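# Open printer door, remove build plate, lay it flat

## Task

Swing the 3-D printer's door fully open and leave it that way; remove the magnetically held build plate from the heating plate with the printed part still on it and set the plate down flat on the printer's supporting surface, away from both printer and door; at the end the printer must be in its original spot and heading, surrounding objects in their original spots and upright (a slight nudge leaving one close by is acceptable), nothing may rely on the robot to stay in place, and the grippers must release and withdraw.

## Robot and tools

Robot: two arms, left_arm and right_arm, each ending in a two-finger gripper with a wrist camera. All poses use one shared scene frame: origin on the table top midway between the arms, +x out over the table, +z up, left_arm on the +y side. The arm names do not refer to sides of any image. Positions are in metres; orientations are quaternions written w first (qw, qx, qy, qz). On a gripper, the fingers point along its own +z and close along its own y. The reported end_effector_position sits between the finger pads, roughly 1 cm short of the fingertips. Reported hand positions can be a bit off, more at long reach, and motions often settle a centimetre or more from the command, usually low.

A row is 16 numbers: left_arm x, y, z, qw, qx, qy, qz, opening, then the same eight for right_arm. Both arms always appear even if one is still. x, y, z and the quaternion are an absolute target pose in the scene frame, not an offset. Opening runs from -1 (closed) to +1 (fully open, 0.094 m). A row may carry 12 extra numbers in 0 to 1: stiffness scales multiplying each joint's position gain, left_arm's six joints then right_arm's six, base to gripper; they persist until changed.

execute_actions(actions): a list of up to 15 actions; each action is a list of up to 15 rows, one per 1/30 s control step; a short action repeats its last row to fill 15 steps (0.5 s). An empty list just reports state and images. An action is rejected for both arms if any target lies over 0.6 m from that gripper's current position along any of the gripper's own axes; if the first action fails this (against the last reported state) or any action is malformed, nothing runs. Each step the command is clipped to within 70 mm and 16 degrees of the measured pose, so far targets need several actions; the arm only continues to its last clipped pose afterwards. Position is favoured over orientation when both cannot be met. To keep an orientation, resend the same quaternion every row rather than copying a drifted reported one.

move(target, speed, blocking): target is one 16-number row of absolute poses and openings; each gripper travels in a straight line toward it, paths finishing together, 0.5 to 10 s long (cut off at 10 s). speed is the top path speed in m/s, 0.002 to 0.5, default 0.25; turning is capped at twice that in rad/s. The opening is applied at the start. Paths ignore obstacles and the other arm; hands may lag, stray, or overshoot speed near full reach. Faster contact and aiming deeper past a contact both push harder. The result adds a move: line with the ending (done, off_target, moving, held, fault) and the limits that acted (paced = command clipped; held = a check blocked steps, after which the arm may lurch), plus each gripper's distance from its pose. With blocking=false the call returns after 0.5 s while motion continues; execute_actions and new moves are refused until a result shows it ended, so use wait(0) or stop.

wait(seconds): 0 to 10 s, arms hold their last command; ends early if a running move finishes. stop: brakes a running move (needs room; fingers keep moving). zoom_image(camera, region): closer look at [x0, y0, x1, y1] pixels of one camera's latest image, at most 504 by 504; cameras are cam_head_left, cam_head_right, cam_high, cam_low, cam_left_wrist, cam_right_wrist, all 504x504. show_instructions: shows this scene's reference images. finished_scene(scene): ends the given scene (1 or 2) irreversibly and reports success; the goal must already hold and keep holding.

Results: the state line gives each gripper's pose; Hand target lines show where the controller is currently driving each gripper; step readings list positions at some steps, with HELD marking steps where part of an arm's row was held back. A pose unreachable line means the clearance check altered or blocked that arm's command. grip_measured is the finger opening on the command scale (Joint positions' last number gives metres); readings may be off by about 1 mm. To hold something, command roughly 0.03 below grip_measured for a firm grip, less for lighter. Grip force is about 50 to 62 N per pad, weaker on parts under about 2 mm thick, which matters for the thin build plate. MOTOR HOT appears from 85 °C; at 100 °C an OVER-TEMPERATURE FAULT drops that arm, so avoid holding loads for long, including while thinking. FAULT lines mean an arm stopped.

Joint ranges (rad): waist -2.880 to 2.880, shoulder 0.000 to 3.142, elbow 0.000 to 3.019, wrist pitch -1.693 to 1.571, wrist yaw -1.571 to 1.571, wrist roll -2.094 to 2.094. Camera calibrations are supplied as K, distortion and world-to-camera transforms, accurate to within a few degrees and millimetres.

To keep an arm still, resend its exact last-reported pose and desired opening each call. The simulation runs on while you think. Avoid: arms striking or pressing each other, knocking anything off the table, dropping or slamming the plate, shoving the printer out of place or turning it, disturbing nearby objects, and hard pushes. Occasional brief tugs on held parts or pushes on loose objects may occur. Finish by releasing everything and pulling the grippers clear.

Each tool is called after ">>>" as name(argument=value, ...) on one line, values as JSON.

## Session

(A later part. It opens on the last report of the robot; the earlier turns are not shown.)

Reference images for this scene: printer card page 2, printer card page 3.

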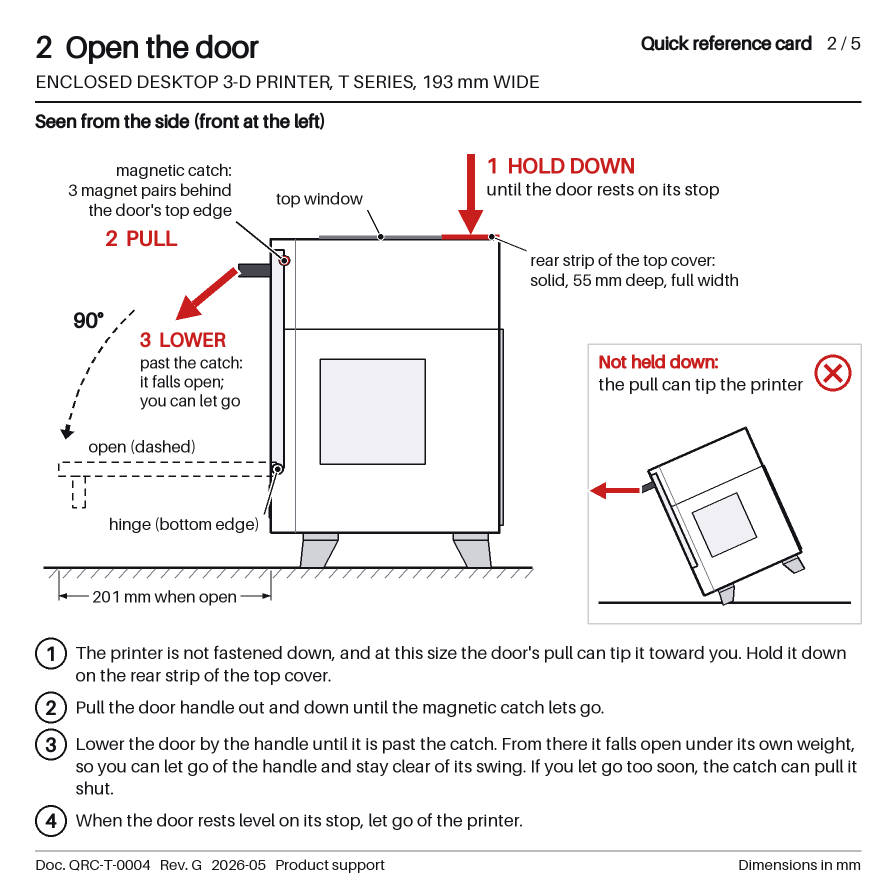

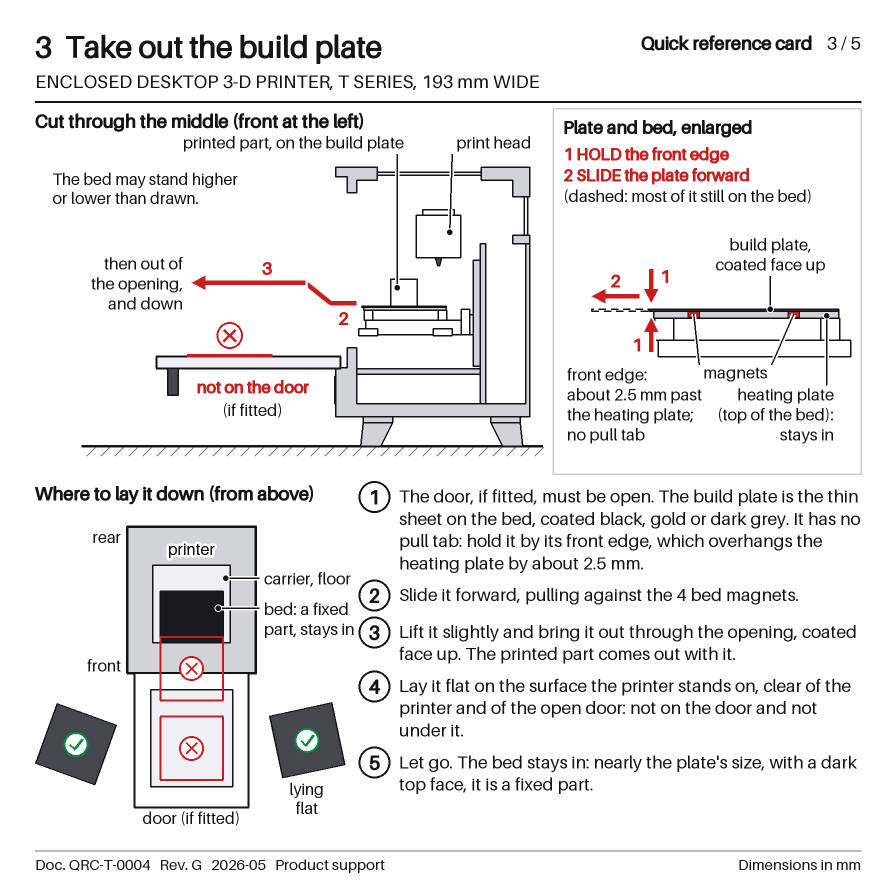

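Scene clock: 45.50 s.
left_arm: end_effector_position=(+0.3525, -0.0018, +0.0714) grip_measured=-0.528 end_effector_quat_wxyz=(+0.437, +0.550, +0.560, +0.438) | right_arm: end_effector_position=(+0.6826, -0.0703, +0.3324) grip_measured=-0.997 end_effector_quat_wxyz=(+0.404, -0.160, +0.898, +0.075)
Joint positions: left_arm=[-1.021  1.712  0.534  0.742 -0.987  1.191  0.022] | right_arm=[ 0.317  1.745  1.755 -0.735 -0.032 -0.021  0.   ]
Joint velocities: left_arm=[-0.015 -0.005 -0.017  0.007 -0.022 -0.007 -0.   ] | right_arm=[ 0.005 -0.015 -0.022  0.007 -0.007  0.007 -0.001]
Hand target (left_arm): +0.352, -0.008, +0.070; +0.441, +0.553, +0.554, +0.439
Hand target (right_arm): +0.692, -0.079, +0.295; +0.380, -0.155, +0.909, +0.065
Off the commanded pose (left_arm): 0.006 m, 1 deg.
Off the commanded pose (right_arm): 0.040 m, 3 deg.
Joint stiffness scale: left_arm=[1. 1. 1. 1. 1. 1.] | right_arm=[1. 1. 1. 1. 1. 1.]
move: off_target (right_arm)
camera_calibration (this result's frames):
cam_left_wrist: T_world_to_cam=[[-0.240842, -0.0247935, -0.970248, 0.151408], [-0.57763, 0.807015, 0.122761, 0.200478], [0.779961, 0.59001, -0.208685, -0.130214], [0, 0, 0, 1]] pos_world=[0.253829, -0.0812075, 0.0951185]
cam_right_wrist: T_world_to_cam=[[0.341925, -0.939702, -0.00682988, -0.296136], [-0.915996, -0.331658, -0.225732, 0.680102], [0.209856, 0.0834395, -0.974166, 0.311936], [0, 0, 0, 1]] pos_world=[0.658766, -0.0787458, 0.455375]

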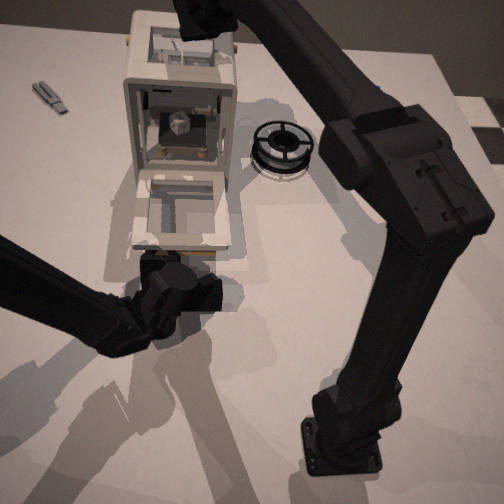

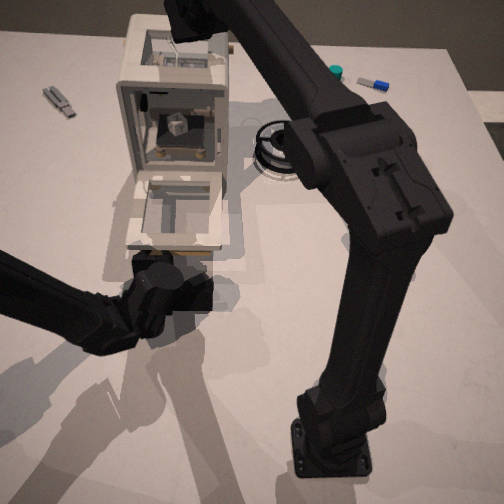

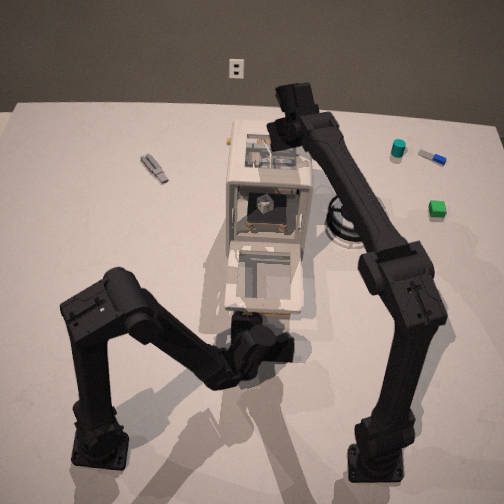

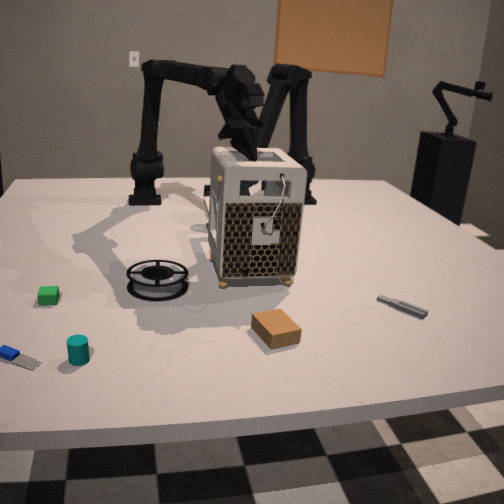

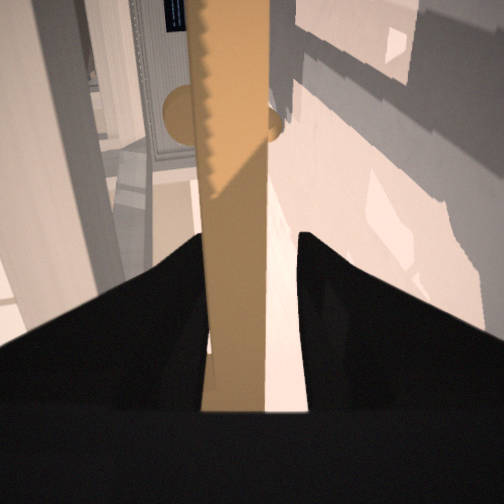

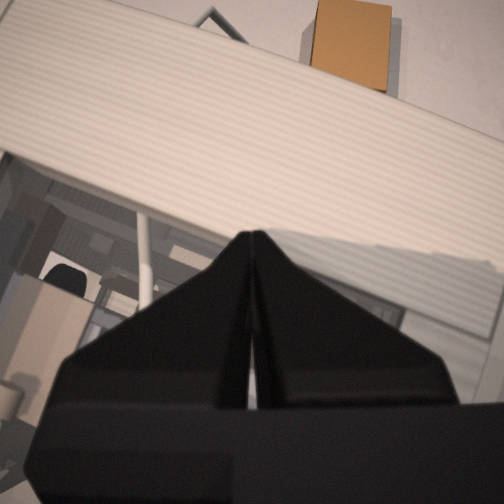

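>>> move(target=[0.345,-0.008,0.057,0.45,0.545,0.545,0.45,-0.5,0.694,-0.078,0.295,0.38,-0.155,0.909,0.065,-1], speed=0.05)

>>> move(target=[0.295,-0.008,0.068,0.45,0.545,0.545,0.45,-0.5,0.694,-0.078,0.305,0.38,-0.155,0.909,0.065,-1], speed=0.12)

>>> move(target=[0.30,-0.03,0.185,0.4726,0.5343,0.525,0.4644,-0.8,0.694,-0.078,0.305,0.38,-0.155,0.909,0.065,-1], speed=0.2)

>>> move(target=[0.50,-0.05,0.17,0.4726,0.5343,0.525,0.4644,-0.8,0.694,-0.078,0.305,0.38,-0.155,0.909,0.065,-1], speed=0.2)

Scene clock: 46.77 s.
left_arm: end_effector_position=(+0.3494, -0.0033, +0.0611) grip_measured=-0.503 end_effector_quat_wxyz=(+0.449, +0.540, +0.552, +0.449) | right_arm: end_effector_position=(+0.6827, -0.0704, +0.3324) grip_measured=-0.997 end_effector_quat_wxyz=(+0.404, -0.160, +0.898, +0.075)
Joint positions: left_arm=[-1.035  1.788  0.526  0.886 -1.015  1.237  0.023] | right_arm=[ 0.317  1.745  1.755 -0.735 -0.032 -0.021  0.   ]
Joint velocities: left_arm=[-0.015  0.015 -0.012  0.022  0.022  0.066 -0.001] | right_arm=[ 0.005 -0.005 -0.007 -0.012 -0.007  0.037 -0.   ]
Hand target (left_arm): +0.345, -0.008, +0.057; +0.450, +0.546, +0.545, +0.450
Hand target (right_arm): +0.692, -0.079, +0.295; +0.380, -0.155, +0.909, +0.065
Off the commanded pose (left_arm): 0.008 m, 1 deg.
Off the commanded pose (right_arm): 0.040 m, 3 deg.
Joint stiffness scale: left_arm=[1. 1. 1. 1. 1. 1.] | right_arm=[1. 1. 1. 1. 1. 1.]
move: off_target (right_arm)
camera_calibration (this result's frames):
cam_left_wrist: T_world_to_cam=[[-0.201416, -0.0267483, -0.979141, 0.127418], [-0.584062, 0.805755, 0.0981337, 0.20485], [0.786323, 0.591644, -0.177915, -0.133156], [0, 0, 0, 1]] pos_world=[0.250013, -0.0828701, 0.0809673]
cam_right_wrist: T_world_to_cam=[[0.341657, -0.939802, -0.00657695, -0.29611], [-0.916072, -0.331451, -0.225724, 0.680166], [0.209956, 0.0831454, -0.974169, 0.311847], [0, 0, 0, 1]] pos_world=[0.658775, -0.0787712, 0.455374]

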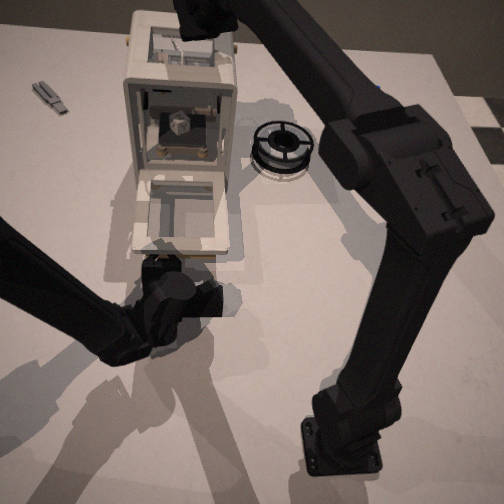

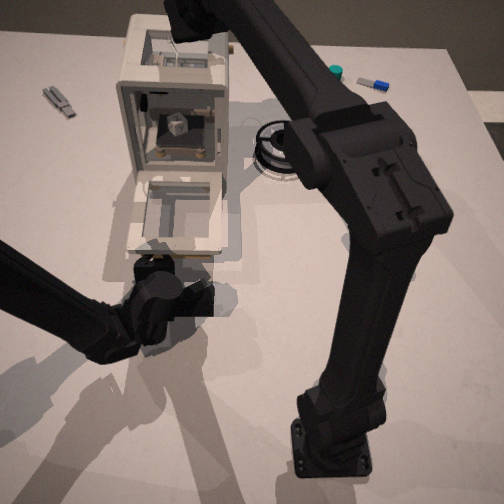

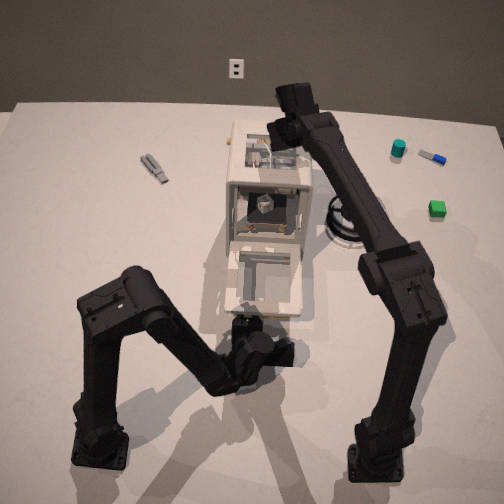

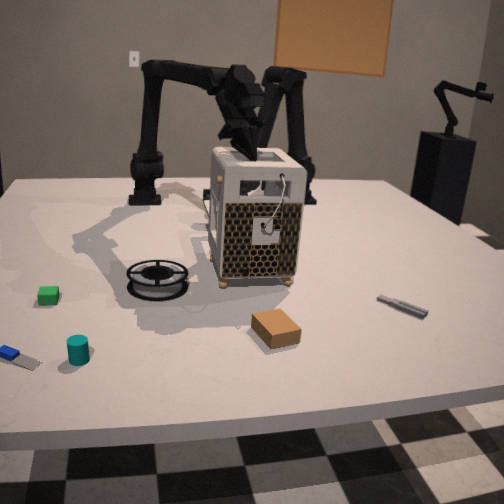

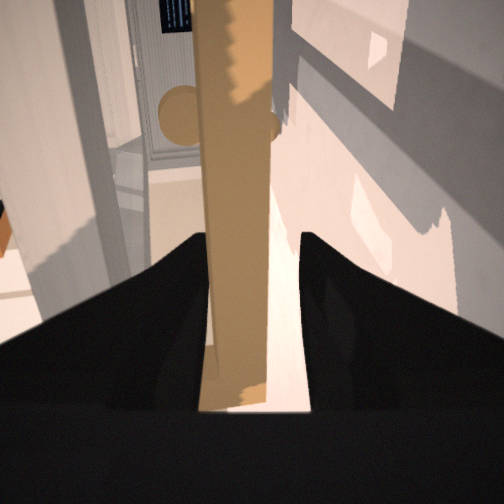

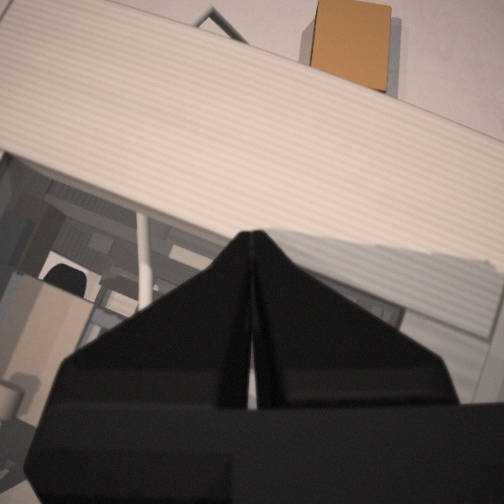

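Scene clock: 47.60 s.
left_arm: end_effector_position=(+0.2973, -0.0090, +0.0671) grip_measured=-0.502 end_effector_quat_wxyz=(+0.450, +0.546, +0.543, +0.453) | right_arm: end_effector_position=(+0.6826, -0.0705, +0.3323) grip_measured=-0.997 end_effector_quat_wxyz=(+0.403, -0.160, +0.898, +0.075)
Joint positions: left_arm=[-1.176  1.726  0.477  0.793 -1.136  1.158  0.023] | right_arm=[ 0.317  1.745  1.755 -0.736 -0.032 -0.021  0.   ]
Joint velocities: left_arm=[-0.015 -0.005 -0.002 -0.022  0.007 -0.051 -0.   ] | right_arm=[-0.005  0.005  0.002  0.007  0.022 -0.037  0.001]
Hand target (left_arm): +0.295, -0.008, +0.068; +0.451, +0.545, +0.545, +0.451
Hand target (right_arm): +0.693, -0.078, +0.305; +0.381, -0.155, +0.909, +0.065
Off the commanded pose (left_arm): 0.003 m, 0 deg.
Off the commanded pose (right_arm): 0.031 m, 3 deg.
Joint stiffness scale: left_arm=[1. 1. 1. 1. 1. 1.] | right_arm=[1. 1. 1. 1. 1. 1.]
move: off_target (right_arm)
camera_calibration (this result's frames):
cam_left_wrist: T_world_to_cam=[[-0.193908, -0.00827231, -0.980985, 0.120715], [-0.572463, 0.81301, 0.106301, 0.174534], [0.796672, 0.58219, -0.162385, -0.0918878], [0, 0, 0, 1]] pos_world=[0.196527, -0.0874035, 0.0849452]
cam_right_wrist: T_world_to_cam=[[0.341387, -0.939901, -0.00633582, -0.296077], [-0.916231, -0.331271, -0.225346, 0.680084], [0.209704, 0.0827353, -0.974258, 0.311965], [0, 0, 0, 1]] pos_world=[0.658771, -0.0788014, 0.455312]

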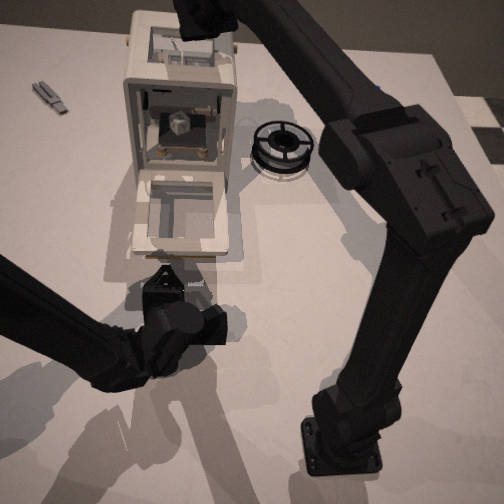

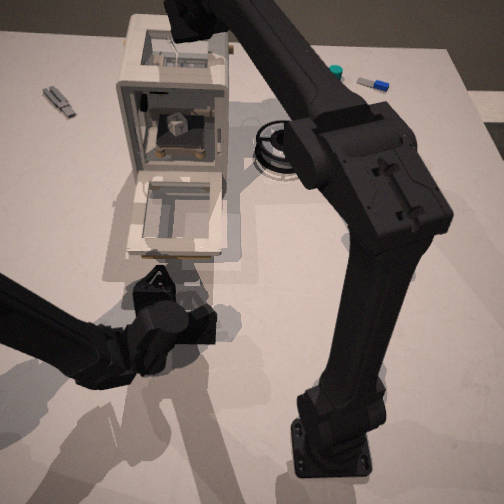

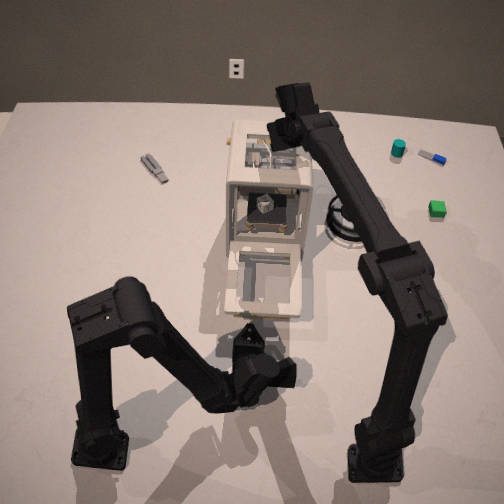

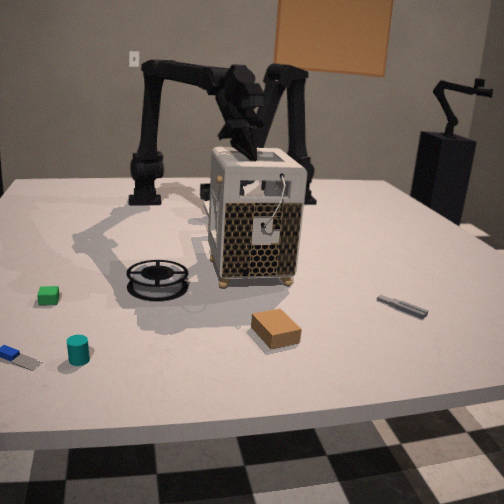

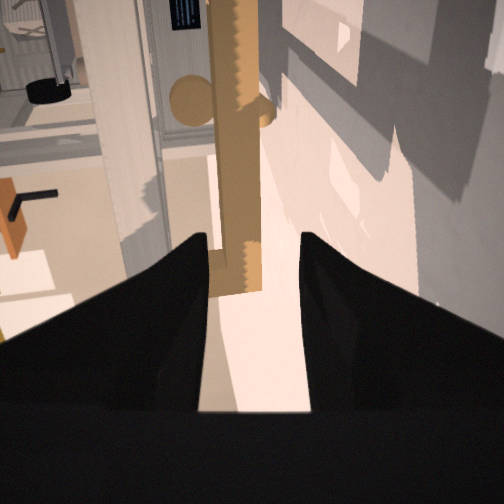

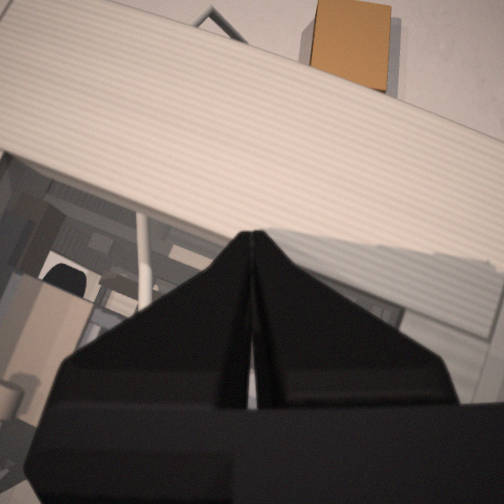

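Scene clock: 48.70 s.
left_arm: end_effector_position=(+0.3009, -0.0198, +0.1767) grip_measured=-0.798 end_effector_quat_wxyz=(+0.469, +0.533, +0.529, +0.465) | right_arm: end_effector_position=(+0.6825, -0.0705, +0.3326) grip_measured=-0.997 end_effector_quat_wxyz=(+0.404, -0.160, +0.898, +0.075)
Joint positions: left_arm=[-1.181  1.411  0.537  0.554 -1.153  1.277  0.01 ] | right_arm=[ 0.317  1.744  1.755 -0.736 -0.032 -0.021  0.   ]
Joint velocities: left_arm=[-0.015 -0.005  0.002 -0.002  0.007 -0.037  0.001] | right_arm=[ 0.005 -0.005 -0.012  0.002  0.007 -0.007 -0.001]
Hand target (left_arm): +0.300, -0.030, +0.184; +0.473, +0.534, +0.525, +0.464
Hand target (right_arm): +0.693, -0.078, +0.305; +0.381, -0.155, +0.909, +0.065
Off the commanded pose (left_arm): 0.013 m, 1 deg.
Off the commanded pose (right_arm): 0.031 m, 3 deg.
Joint stiffness scale: left_arm=[1. 1. 1. 1. 1. 1.] | right_arm=[1. 1. 1. 1. 1. 1.]
move: off_target (left_arm, right_arm)
camera_calibration (this result's frames):
cam_left_wrist: T_world_to_cam=[[-0.136135, -0.0127244, -0.990609, 0.213057], [-0.57162, 0.817691, 0.0680521, 0.180333], [0.809146, 0.575516, -0.11859, -0.0823418], [0, 0, 0, 1]] pos_world=[0.198713, -0.0973567, 0.189019]
cam_right_wrist: T_world_to_cam=[[0.34139, -0.939901, -0.00632402, -0.296078], [-0.916149, -0.331244, -0.225717, 0.680139], [0.210057, 0.0828513, -0.974172, 0.31198], [0, 0, 0, 1]] pos_world=[0.658653, -0.0788401, 0.455569]

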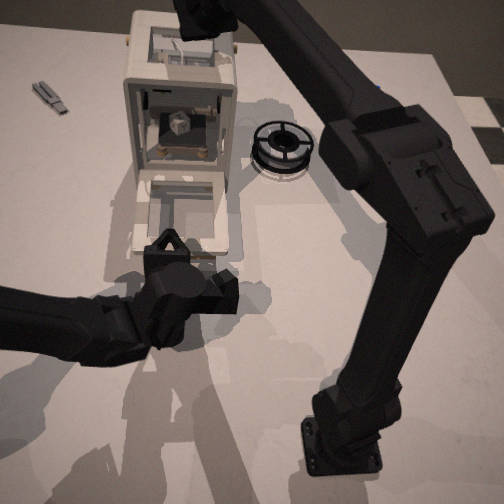

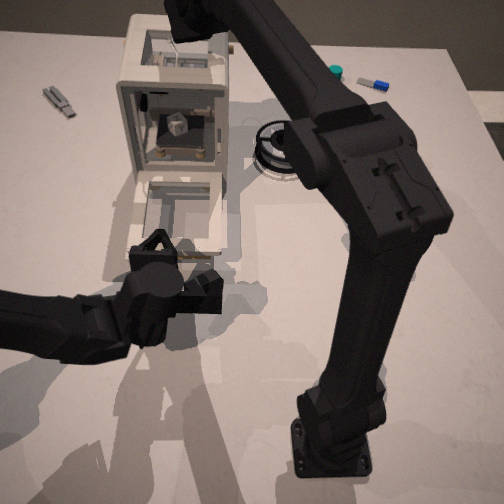

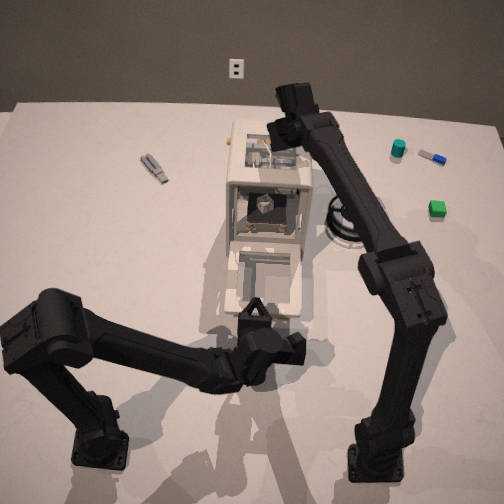

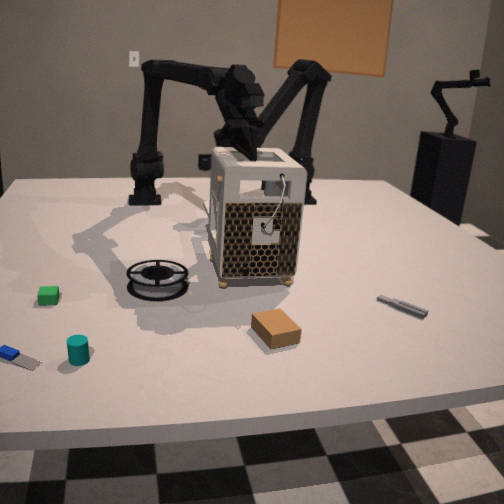

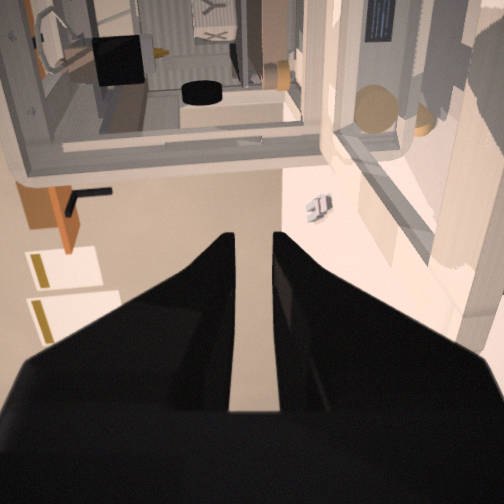

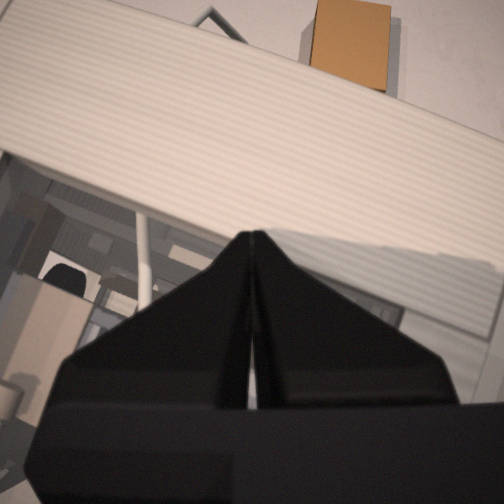

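Scene clock: 50.10 s.
left_arm: end_effector_position=(+0.4912, -0.0410, +0.1685) grip_measured=-0.798 end_effector_quat_wxyz=(+0.470, +0.536, +0.529, +0.461) | right_arm: end_effector_position=(+0.6826, -0.0706, +0.3326) grip_measured=-0.997 end_effector_quat_wxyz=(+0.404, -0.160, +0.898, +0.075)
Joint positions: left_arm=[-0.811  1.717  0.857  0.669 -0.786  1.432  0.01 ] | right_arm=[ 0.317  1.744  1.755 -0.736 -0.031 -0.021  0.   ]
Joint velocities: left_arm=[ 0.005 -0.005  0.007 -0.002 -0.022  0.007  0.001] | right_arm=[-0.005 -0.015 -0.002 -0.012  0.022 -0.051 -0.002]
Hand target (left_arm): +0.500, -0.048, +0.169; +0.472, +0.535, +0.526, +0.463
Hand target (right_arm): +0.693, -0.078, +0.305; +0.381, -0.155, +0.909, +0.065
Off the commanded pose (left_arm): 0.013 m, 1 deg.
Off the commanded pose (right_arm): 0.031 m, 3 deg.
Joint stiffness scale: left_arm=[1. 1. 1. 1. 1. 1.] | right_arm=[1. 1. 1. 1. 1. 1.]
move: off_target (left_arm, right_arm)
camera_calibration (this result's frames):
cam_left_wrist: T_world_to_cam=[[-0.142487, -0.0147358, -0.989687, 0.233444], [-0.565615, 0.821761, 0.0691969, 0.303995], [0.812266, 0.569642, -0.125425, -0.225673], [0, 0, 0, 1]] pos_world=[0.388514, -0.117818, 0.181696]
cam_right_wrist: T_world_to_cam=[[0.341122, -0.939999, -0.00607109, -0.296052], [-0.916226, -0.331037, -0.22571, 0.680203], [0.210157, 0.0825571, -0.974176, 0.311891], [0, 0, 0, 1]] pos_world=[0.658663, -0.0788655, 0.455568]

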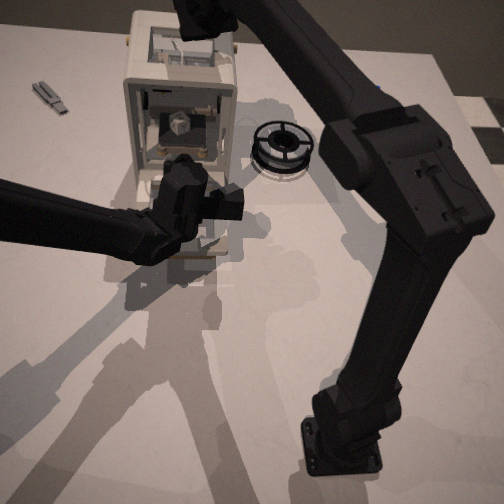

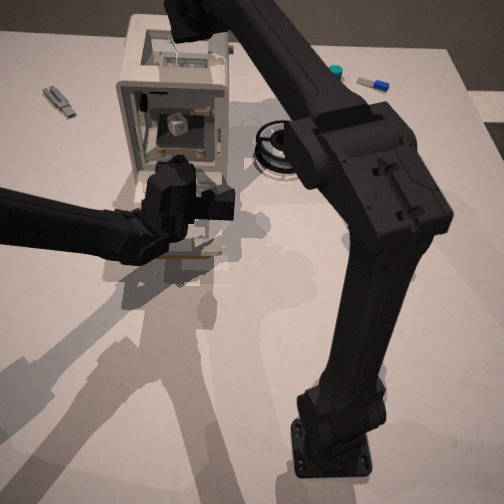

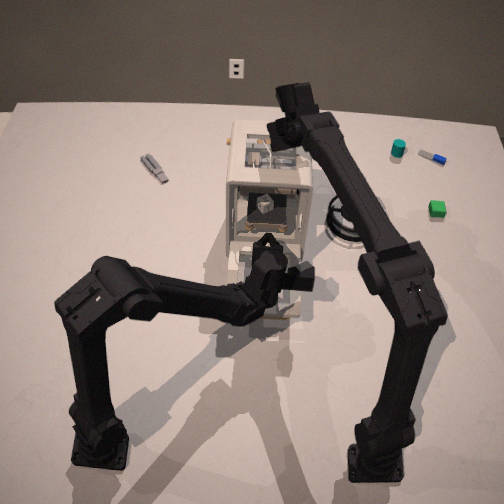

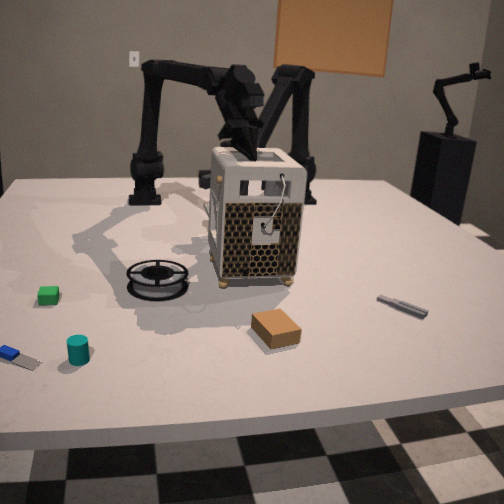

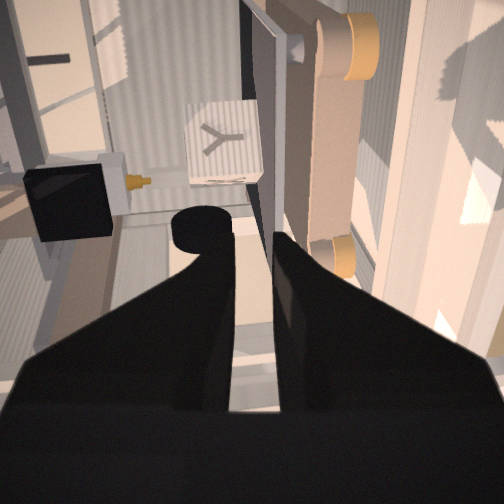

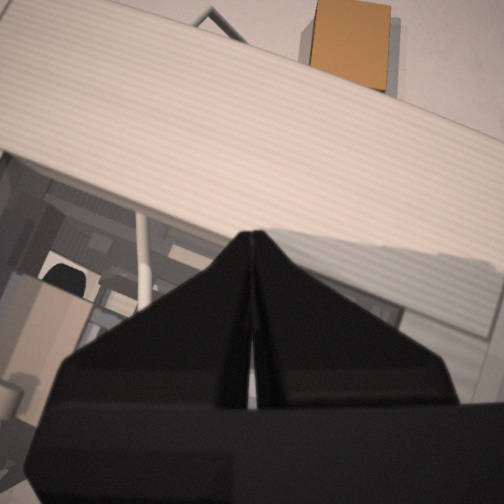

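>>> move(target=[0.548,-0.05,0.153,0.4585,0.5464,0.5369,0.4505,-0.75,0.694,-0.078,0.305,0.38,-0.155,0.909,0.065,-1], speed=0.06)

Scene clock: 51.57 s.
left_arm: end_effector_position=(+0.5358, -0.0457, +0.1584) grip_measured=-0.752 end_effector_quat_wxyz=(+0.461, +0.547, +0.533, +0.451) | right_arm: end_effector_position=(+0.6826, -0.0706, +0.3326) grip_measured=-0.997 end_effector_quat_wxyz=(+0.404, -0.160, +0.898, +0.074)
Joint positions: left_arm=[-0.75   1.791  0.961  0.608 -0.713  1.426  0.012] | right_arm=[ 0.317  1.744  1.755 -0.736 -0.031 -0.021  0.   ]
Joint velocities: left_arm=[-0.005 -0.005 -0.007 -0.012  0.007 -0.051 -0.001] | right_arm=[-0.015 -0.015 -0.027  0.002  0.007  0.022 -0.001]
Hand target (left_arm): +0.547, -0.049, +0.153; +0.458, +0.546, +0.537, +0.450
Hand target (right_arm): +0.693, -0.078, +0.305; +0.381, -0.155, +0.909, +0.065
Off the commanded pose (left_arm): 0.014 m, 1 deg.
Off the commanded pose (right_arm): 0.031 m, 3 deg.
Joint stiffness scale: left_arm=[1. 1. 1. 1. 1. 1.] | right_arm=[1. 1. 1. 1. 1. 1.]
move: off_target (left_arm, right_arm)
camera_calibration (this result's frames):
cam_left_wrist: T_world_to_cam=[[-0.175057, -0.00764214, -0.984529, 0.246711], [-0.555195, 0.826583, 0.092302, 0.324759], [0.813089, 0.562763, -0.148942, -0.257524], [0, 0, 0, 1]] pos_world=[0.432883, -0.12163, 0.174562]
cam_right_wrist: T_world_to_cam=[[0.340854, -0.940098, -0.00581815, -0.296026], [-0.916302, -0.330829, -0.225703, 0.680266], [0.210258, 0.0822629, -0.974179, 0.311802], [0, 0, 0, 1]] pos_world=[0.658673, -0.0788909, 0.455567]

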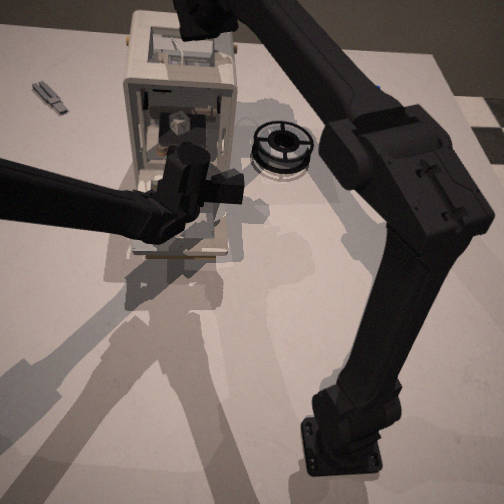

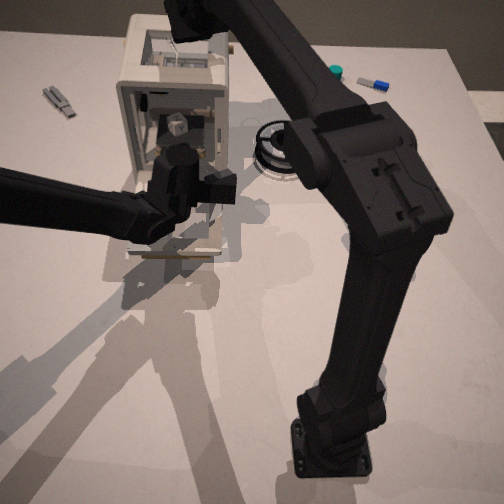

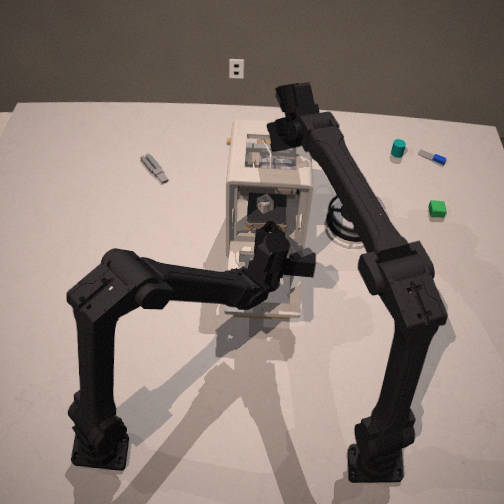

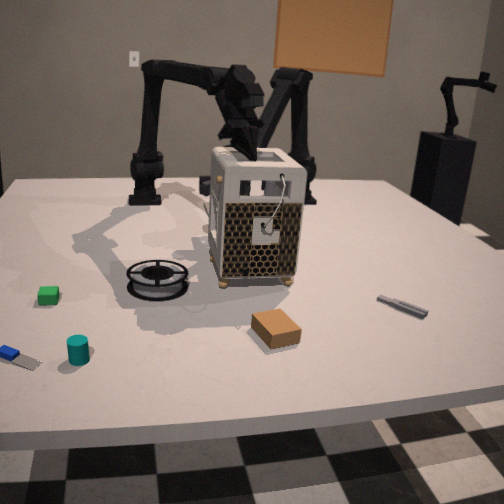

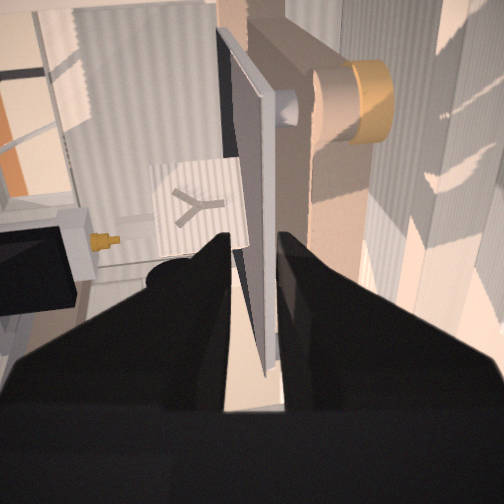

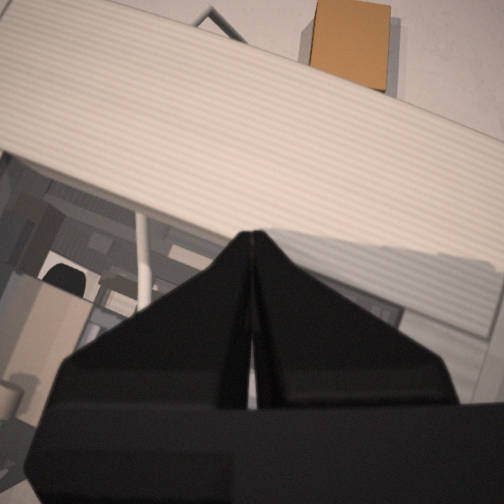

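>>> execute_actions(actions=[[[0.553,-0.05,0.154,0.4585,0.5464,0.5369,0.4505,-0.75,0.694,-0.078,0.295,0.38,-0.155,0.909,0.065,-1]],[[0.558,-0.05,0.154,0.4585,0.5464,0.5369,0.4505,-0.75,0.694,-0.078,0.295,0.38,-0.155,0.909,0.065,-1]]])

>>> zoom_image(camera="cam_left_wrist", region=[190,160,330,300])

Scene clock: 52.80 s.
left_arm: end_effector_position=(+0.5449, -0.0468, +0.1608) grip_measured=-0.752 end_effector_quat_wxyz=(+0.463, +0.546, +0.533, +0.450) | right_arm: end_effector_position=(+0.6826, -0.0706, +0.3326) grip_measured=-0.997 end_effector_quat_wxyz=(+0.404, -0.160, +0.898, +0.074)
Joint positions: left_arm=[-0.739  1.801  0.984  0.6   -0.701  1.426  0.012] | right_arm=[ 0.317  1.744  1.755 -0.736 -0.031 -0.021  0.   ]
Joint velocities: left_arm=[-0.015 -0.015 -0.002  0.002 -0.007 -0.022  0.   ] | right_arm=[-0.005 -0.005 -0.002 -0.002 -0.022  0.007 -0.001]
Hand target (left_arm): +0.557, -0.049, +0.154; +0.459, +0.546, +0.537, +0.451
Hand target (right_arm): +0.692, -0.079, +0.295; +0.380, -0.155, +0.909, +0.065
Off the commanded pose (left_arm): 0.015 m, 1 deg.
Off the commanded pose (right_arm): 0.040 m, 3 deg.
Joint stiffness scale: left_arm=[1. 1. 1. 1. 1. 1.] | right_arm=[1. 1. 1. 1. 1. 1.]
Step readings (end_effector_position; steps 1 to 15: 1st action; 16 to 30: 2nd action):
0: left_arm (+0.5358, -0.0457, +0.1584) | right_arm (+0.6826, -0.0706, +0.3326)
1: left_arm (+0.5359, -0.0462, +0.1585) | right_arm (+0.6826, -0.0706, +0.3326)
2: left_arm (+0.5364, -0.0468, +0.1585) | right_arm (+0.6826, -0.0706, +0.3326)
4: left_arm (+0.5380, -0.0475, +0.1593) | right_arm (+0.6826, -0.0706, +0.3326)
8: left_arm (+0.5397, -0.0475, +0.1610) | right_arm (+0.6826, -0.0706, +0.3326)
15: left_arm (+0.5398, -0.0473, +0.1610) | right_arm (+0.6826, -0.0706, +0.3326)
16: left_arm (+0.5401, -0.0477, +0.1610) | right_arm (+0.6826, -0.0706, +0.3326)
17: left_arm (+0.5408, -0.0481, +0.1609) | right_arm (+0.6826, -0.0706, +0.3326)
19: left_arm (+0.5427, -0.0484, +0.1611) | right_arm (+0.6826, -0.0706, +0.3326)
23: left_arm (+0.5448, -0.0470, +0.1608) | right_arm (+0.6826, -0.0706, +0.3326)
30: end_effector_position above
camera_calibration (this result's frames):
cam_left_wrist: T_world_to_cam=[[-0.173524, -0.0124741, -0.984751, 0.249577], [-0.554631, 0.827509, 0.08725, 0.33108], [0.813802, 0.561314, -0.150511, -0.264211], [0, 0, 0, 1]] pos_world=[0.44195, -0.122554, 0.177118]
cam_right_wrist: T_world_to_cam=[[0.340854, -0.940098, -0.00581815, -0.296026], [-0.916302, -0.330829, -0.225703, 0.680266], [0.210258, 0.0822629, -0.974179, 0.311802], [0, 0, 0, 1]] pos_world=[0.658673, -0.0788909, 0.455567]

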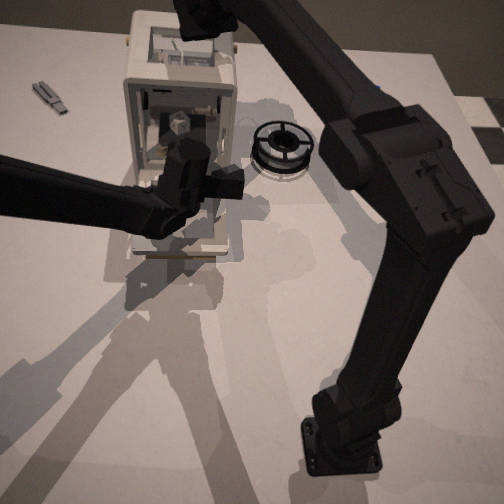

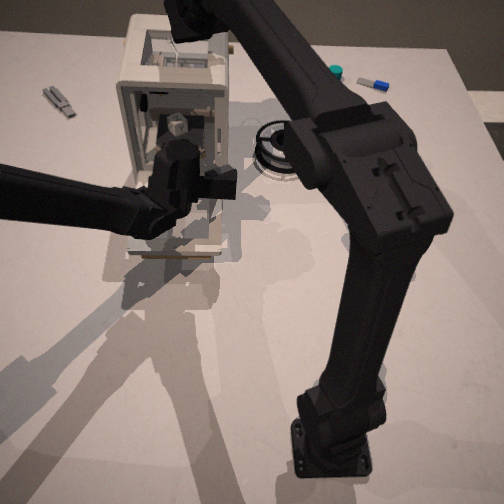

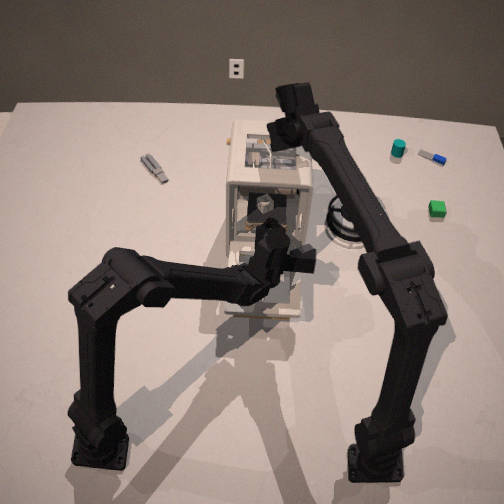

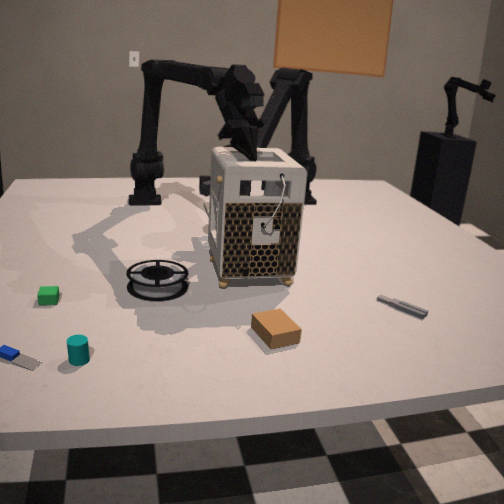

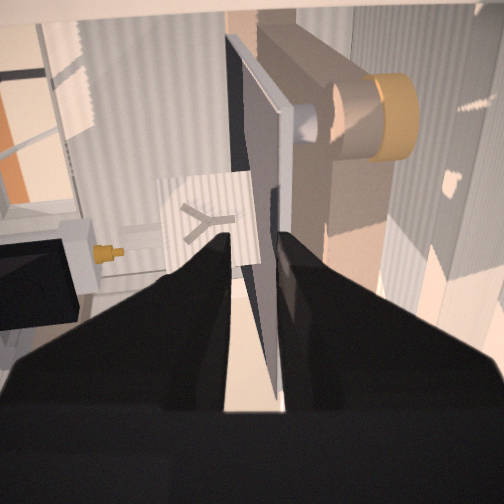

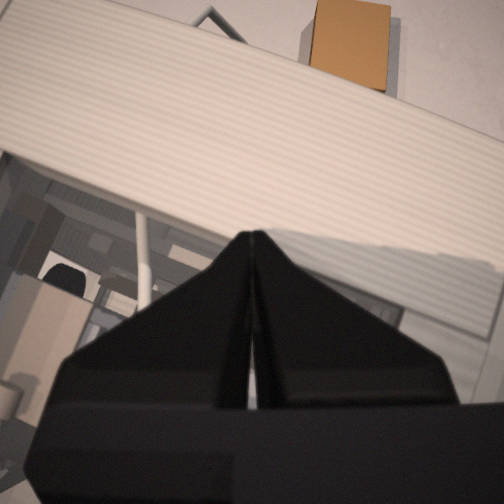

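Region (190, 160, 330, 300) of cam_left_wrist's 504x504 image, scaled by 3.600, with more detail than that image has.

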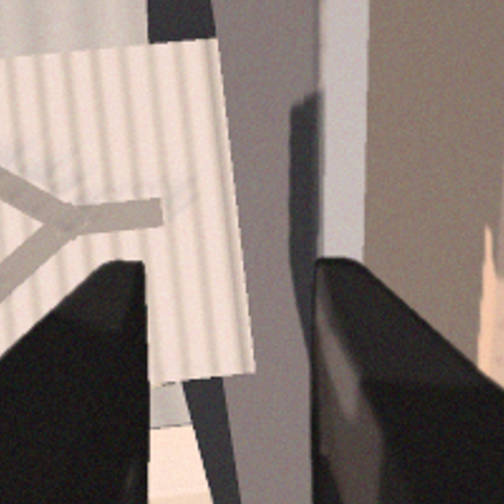

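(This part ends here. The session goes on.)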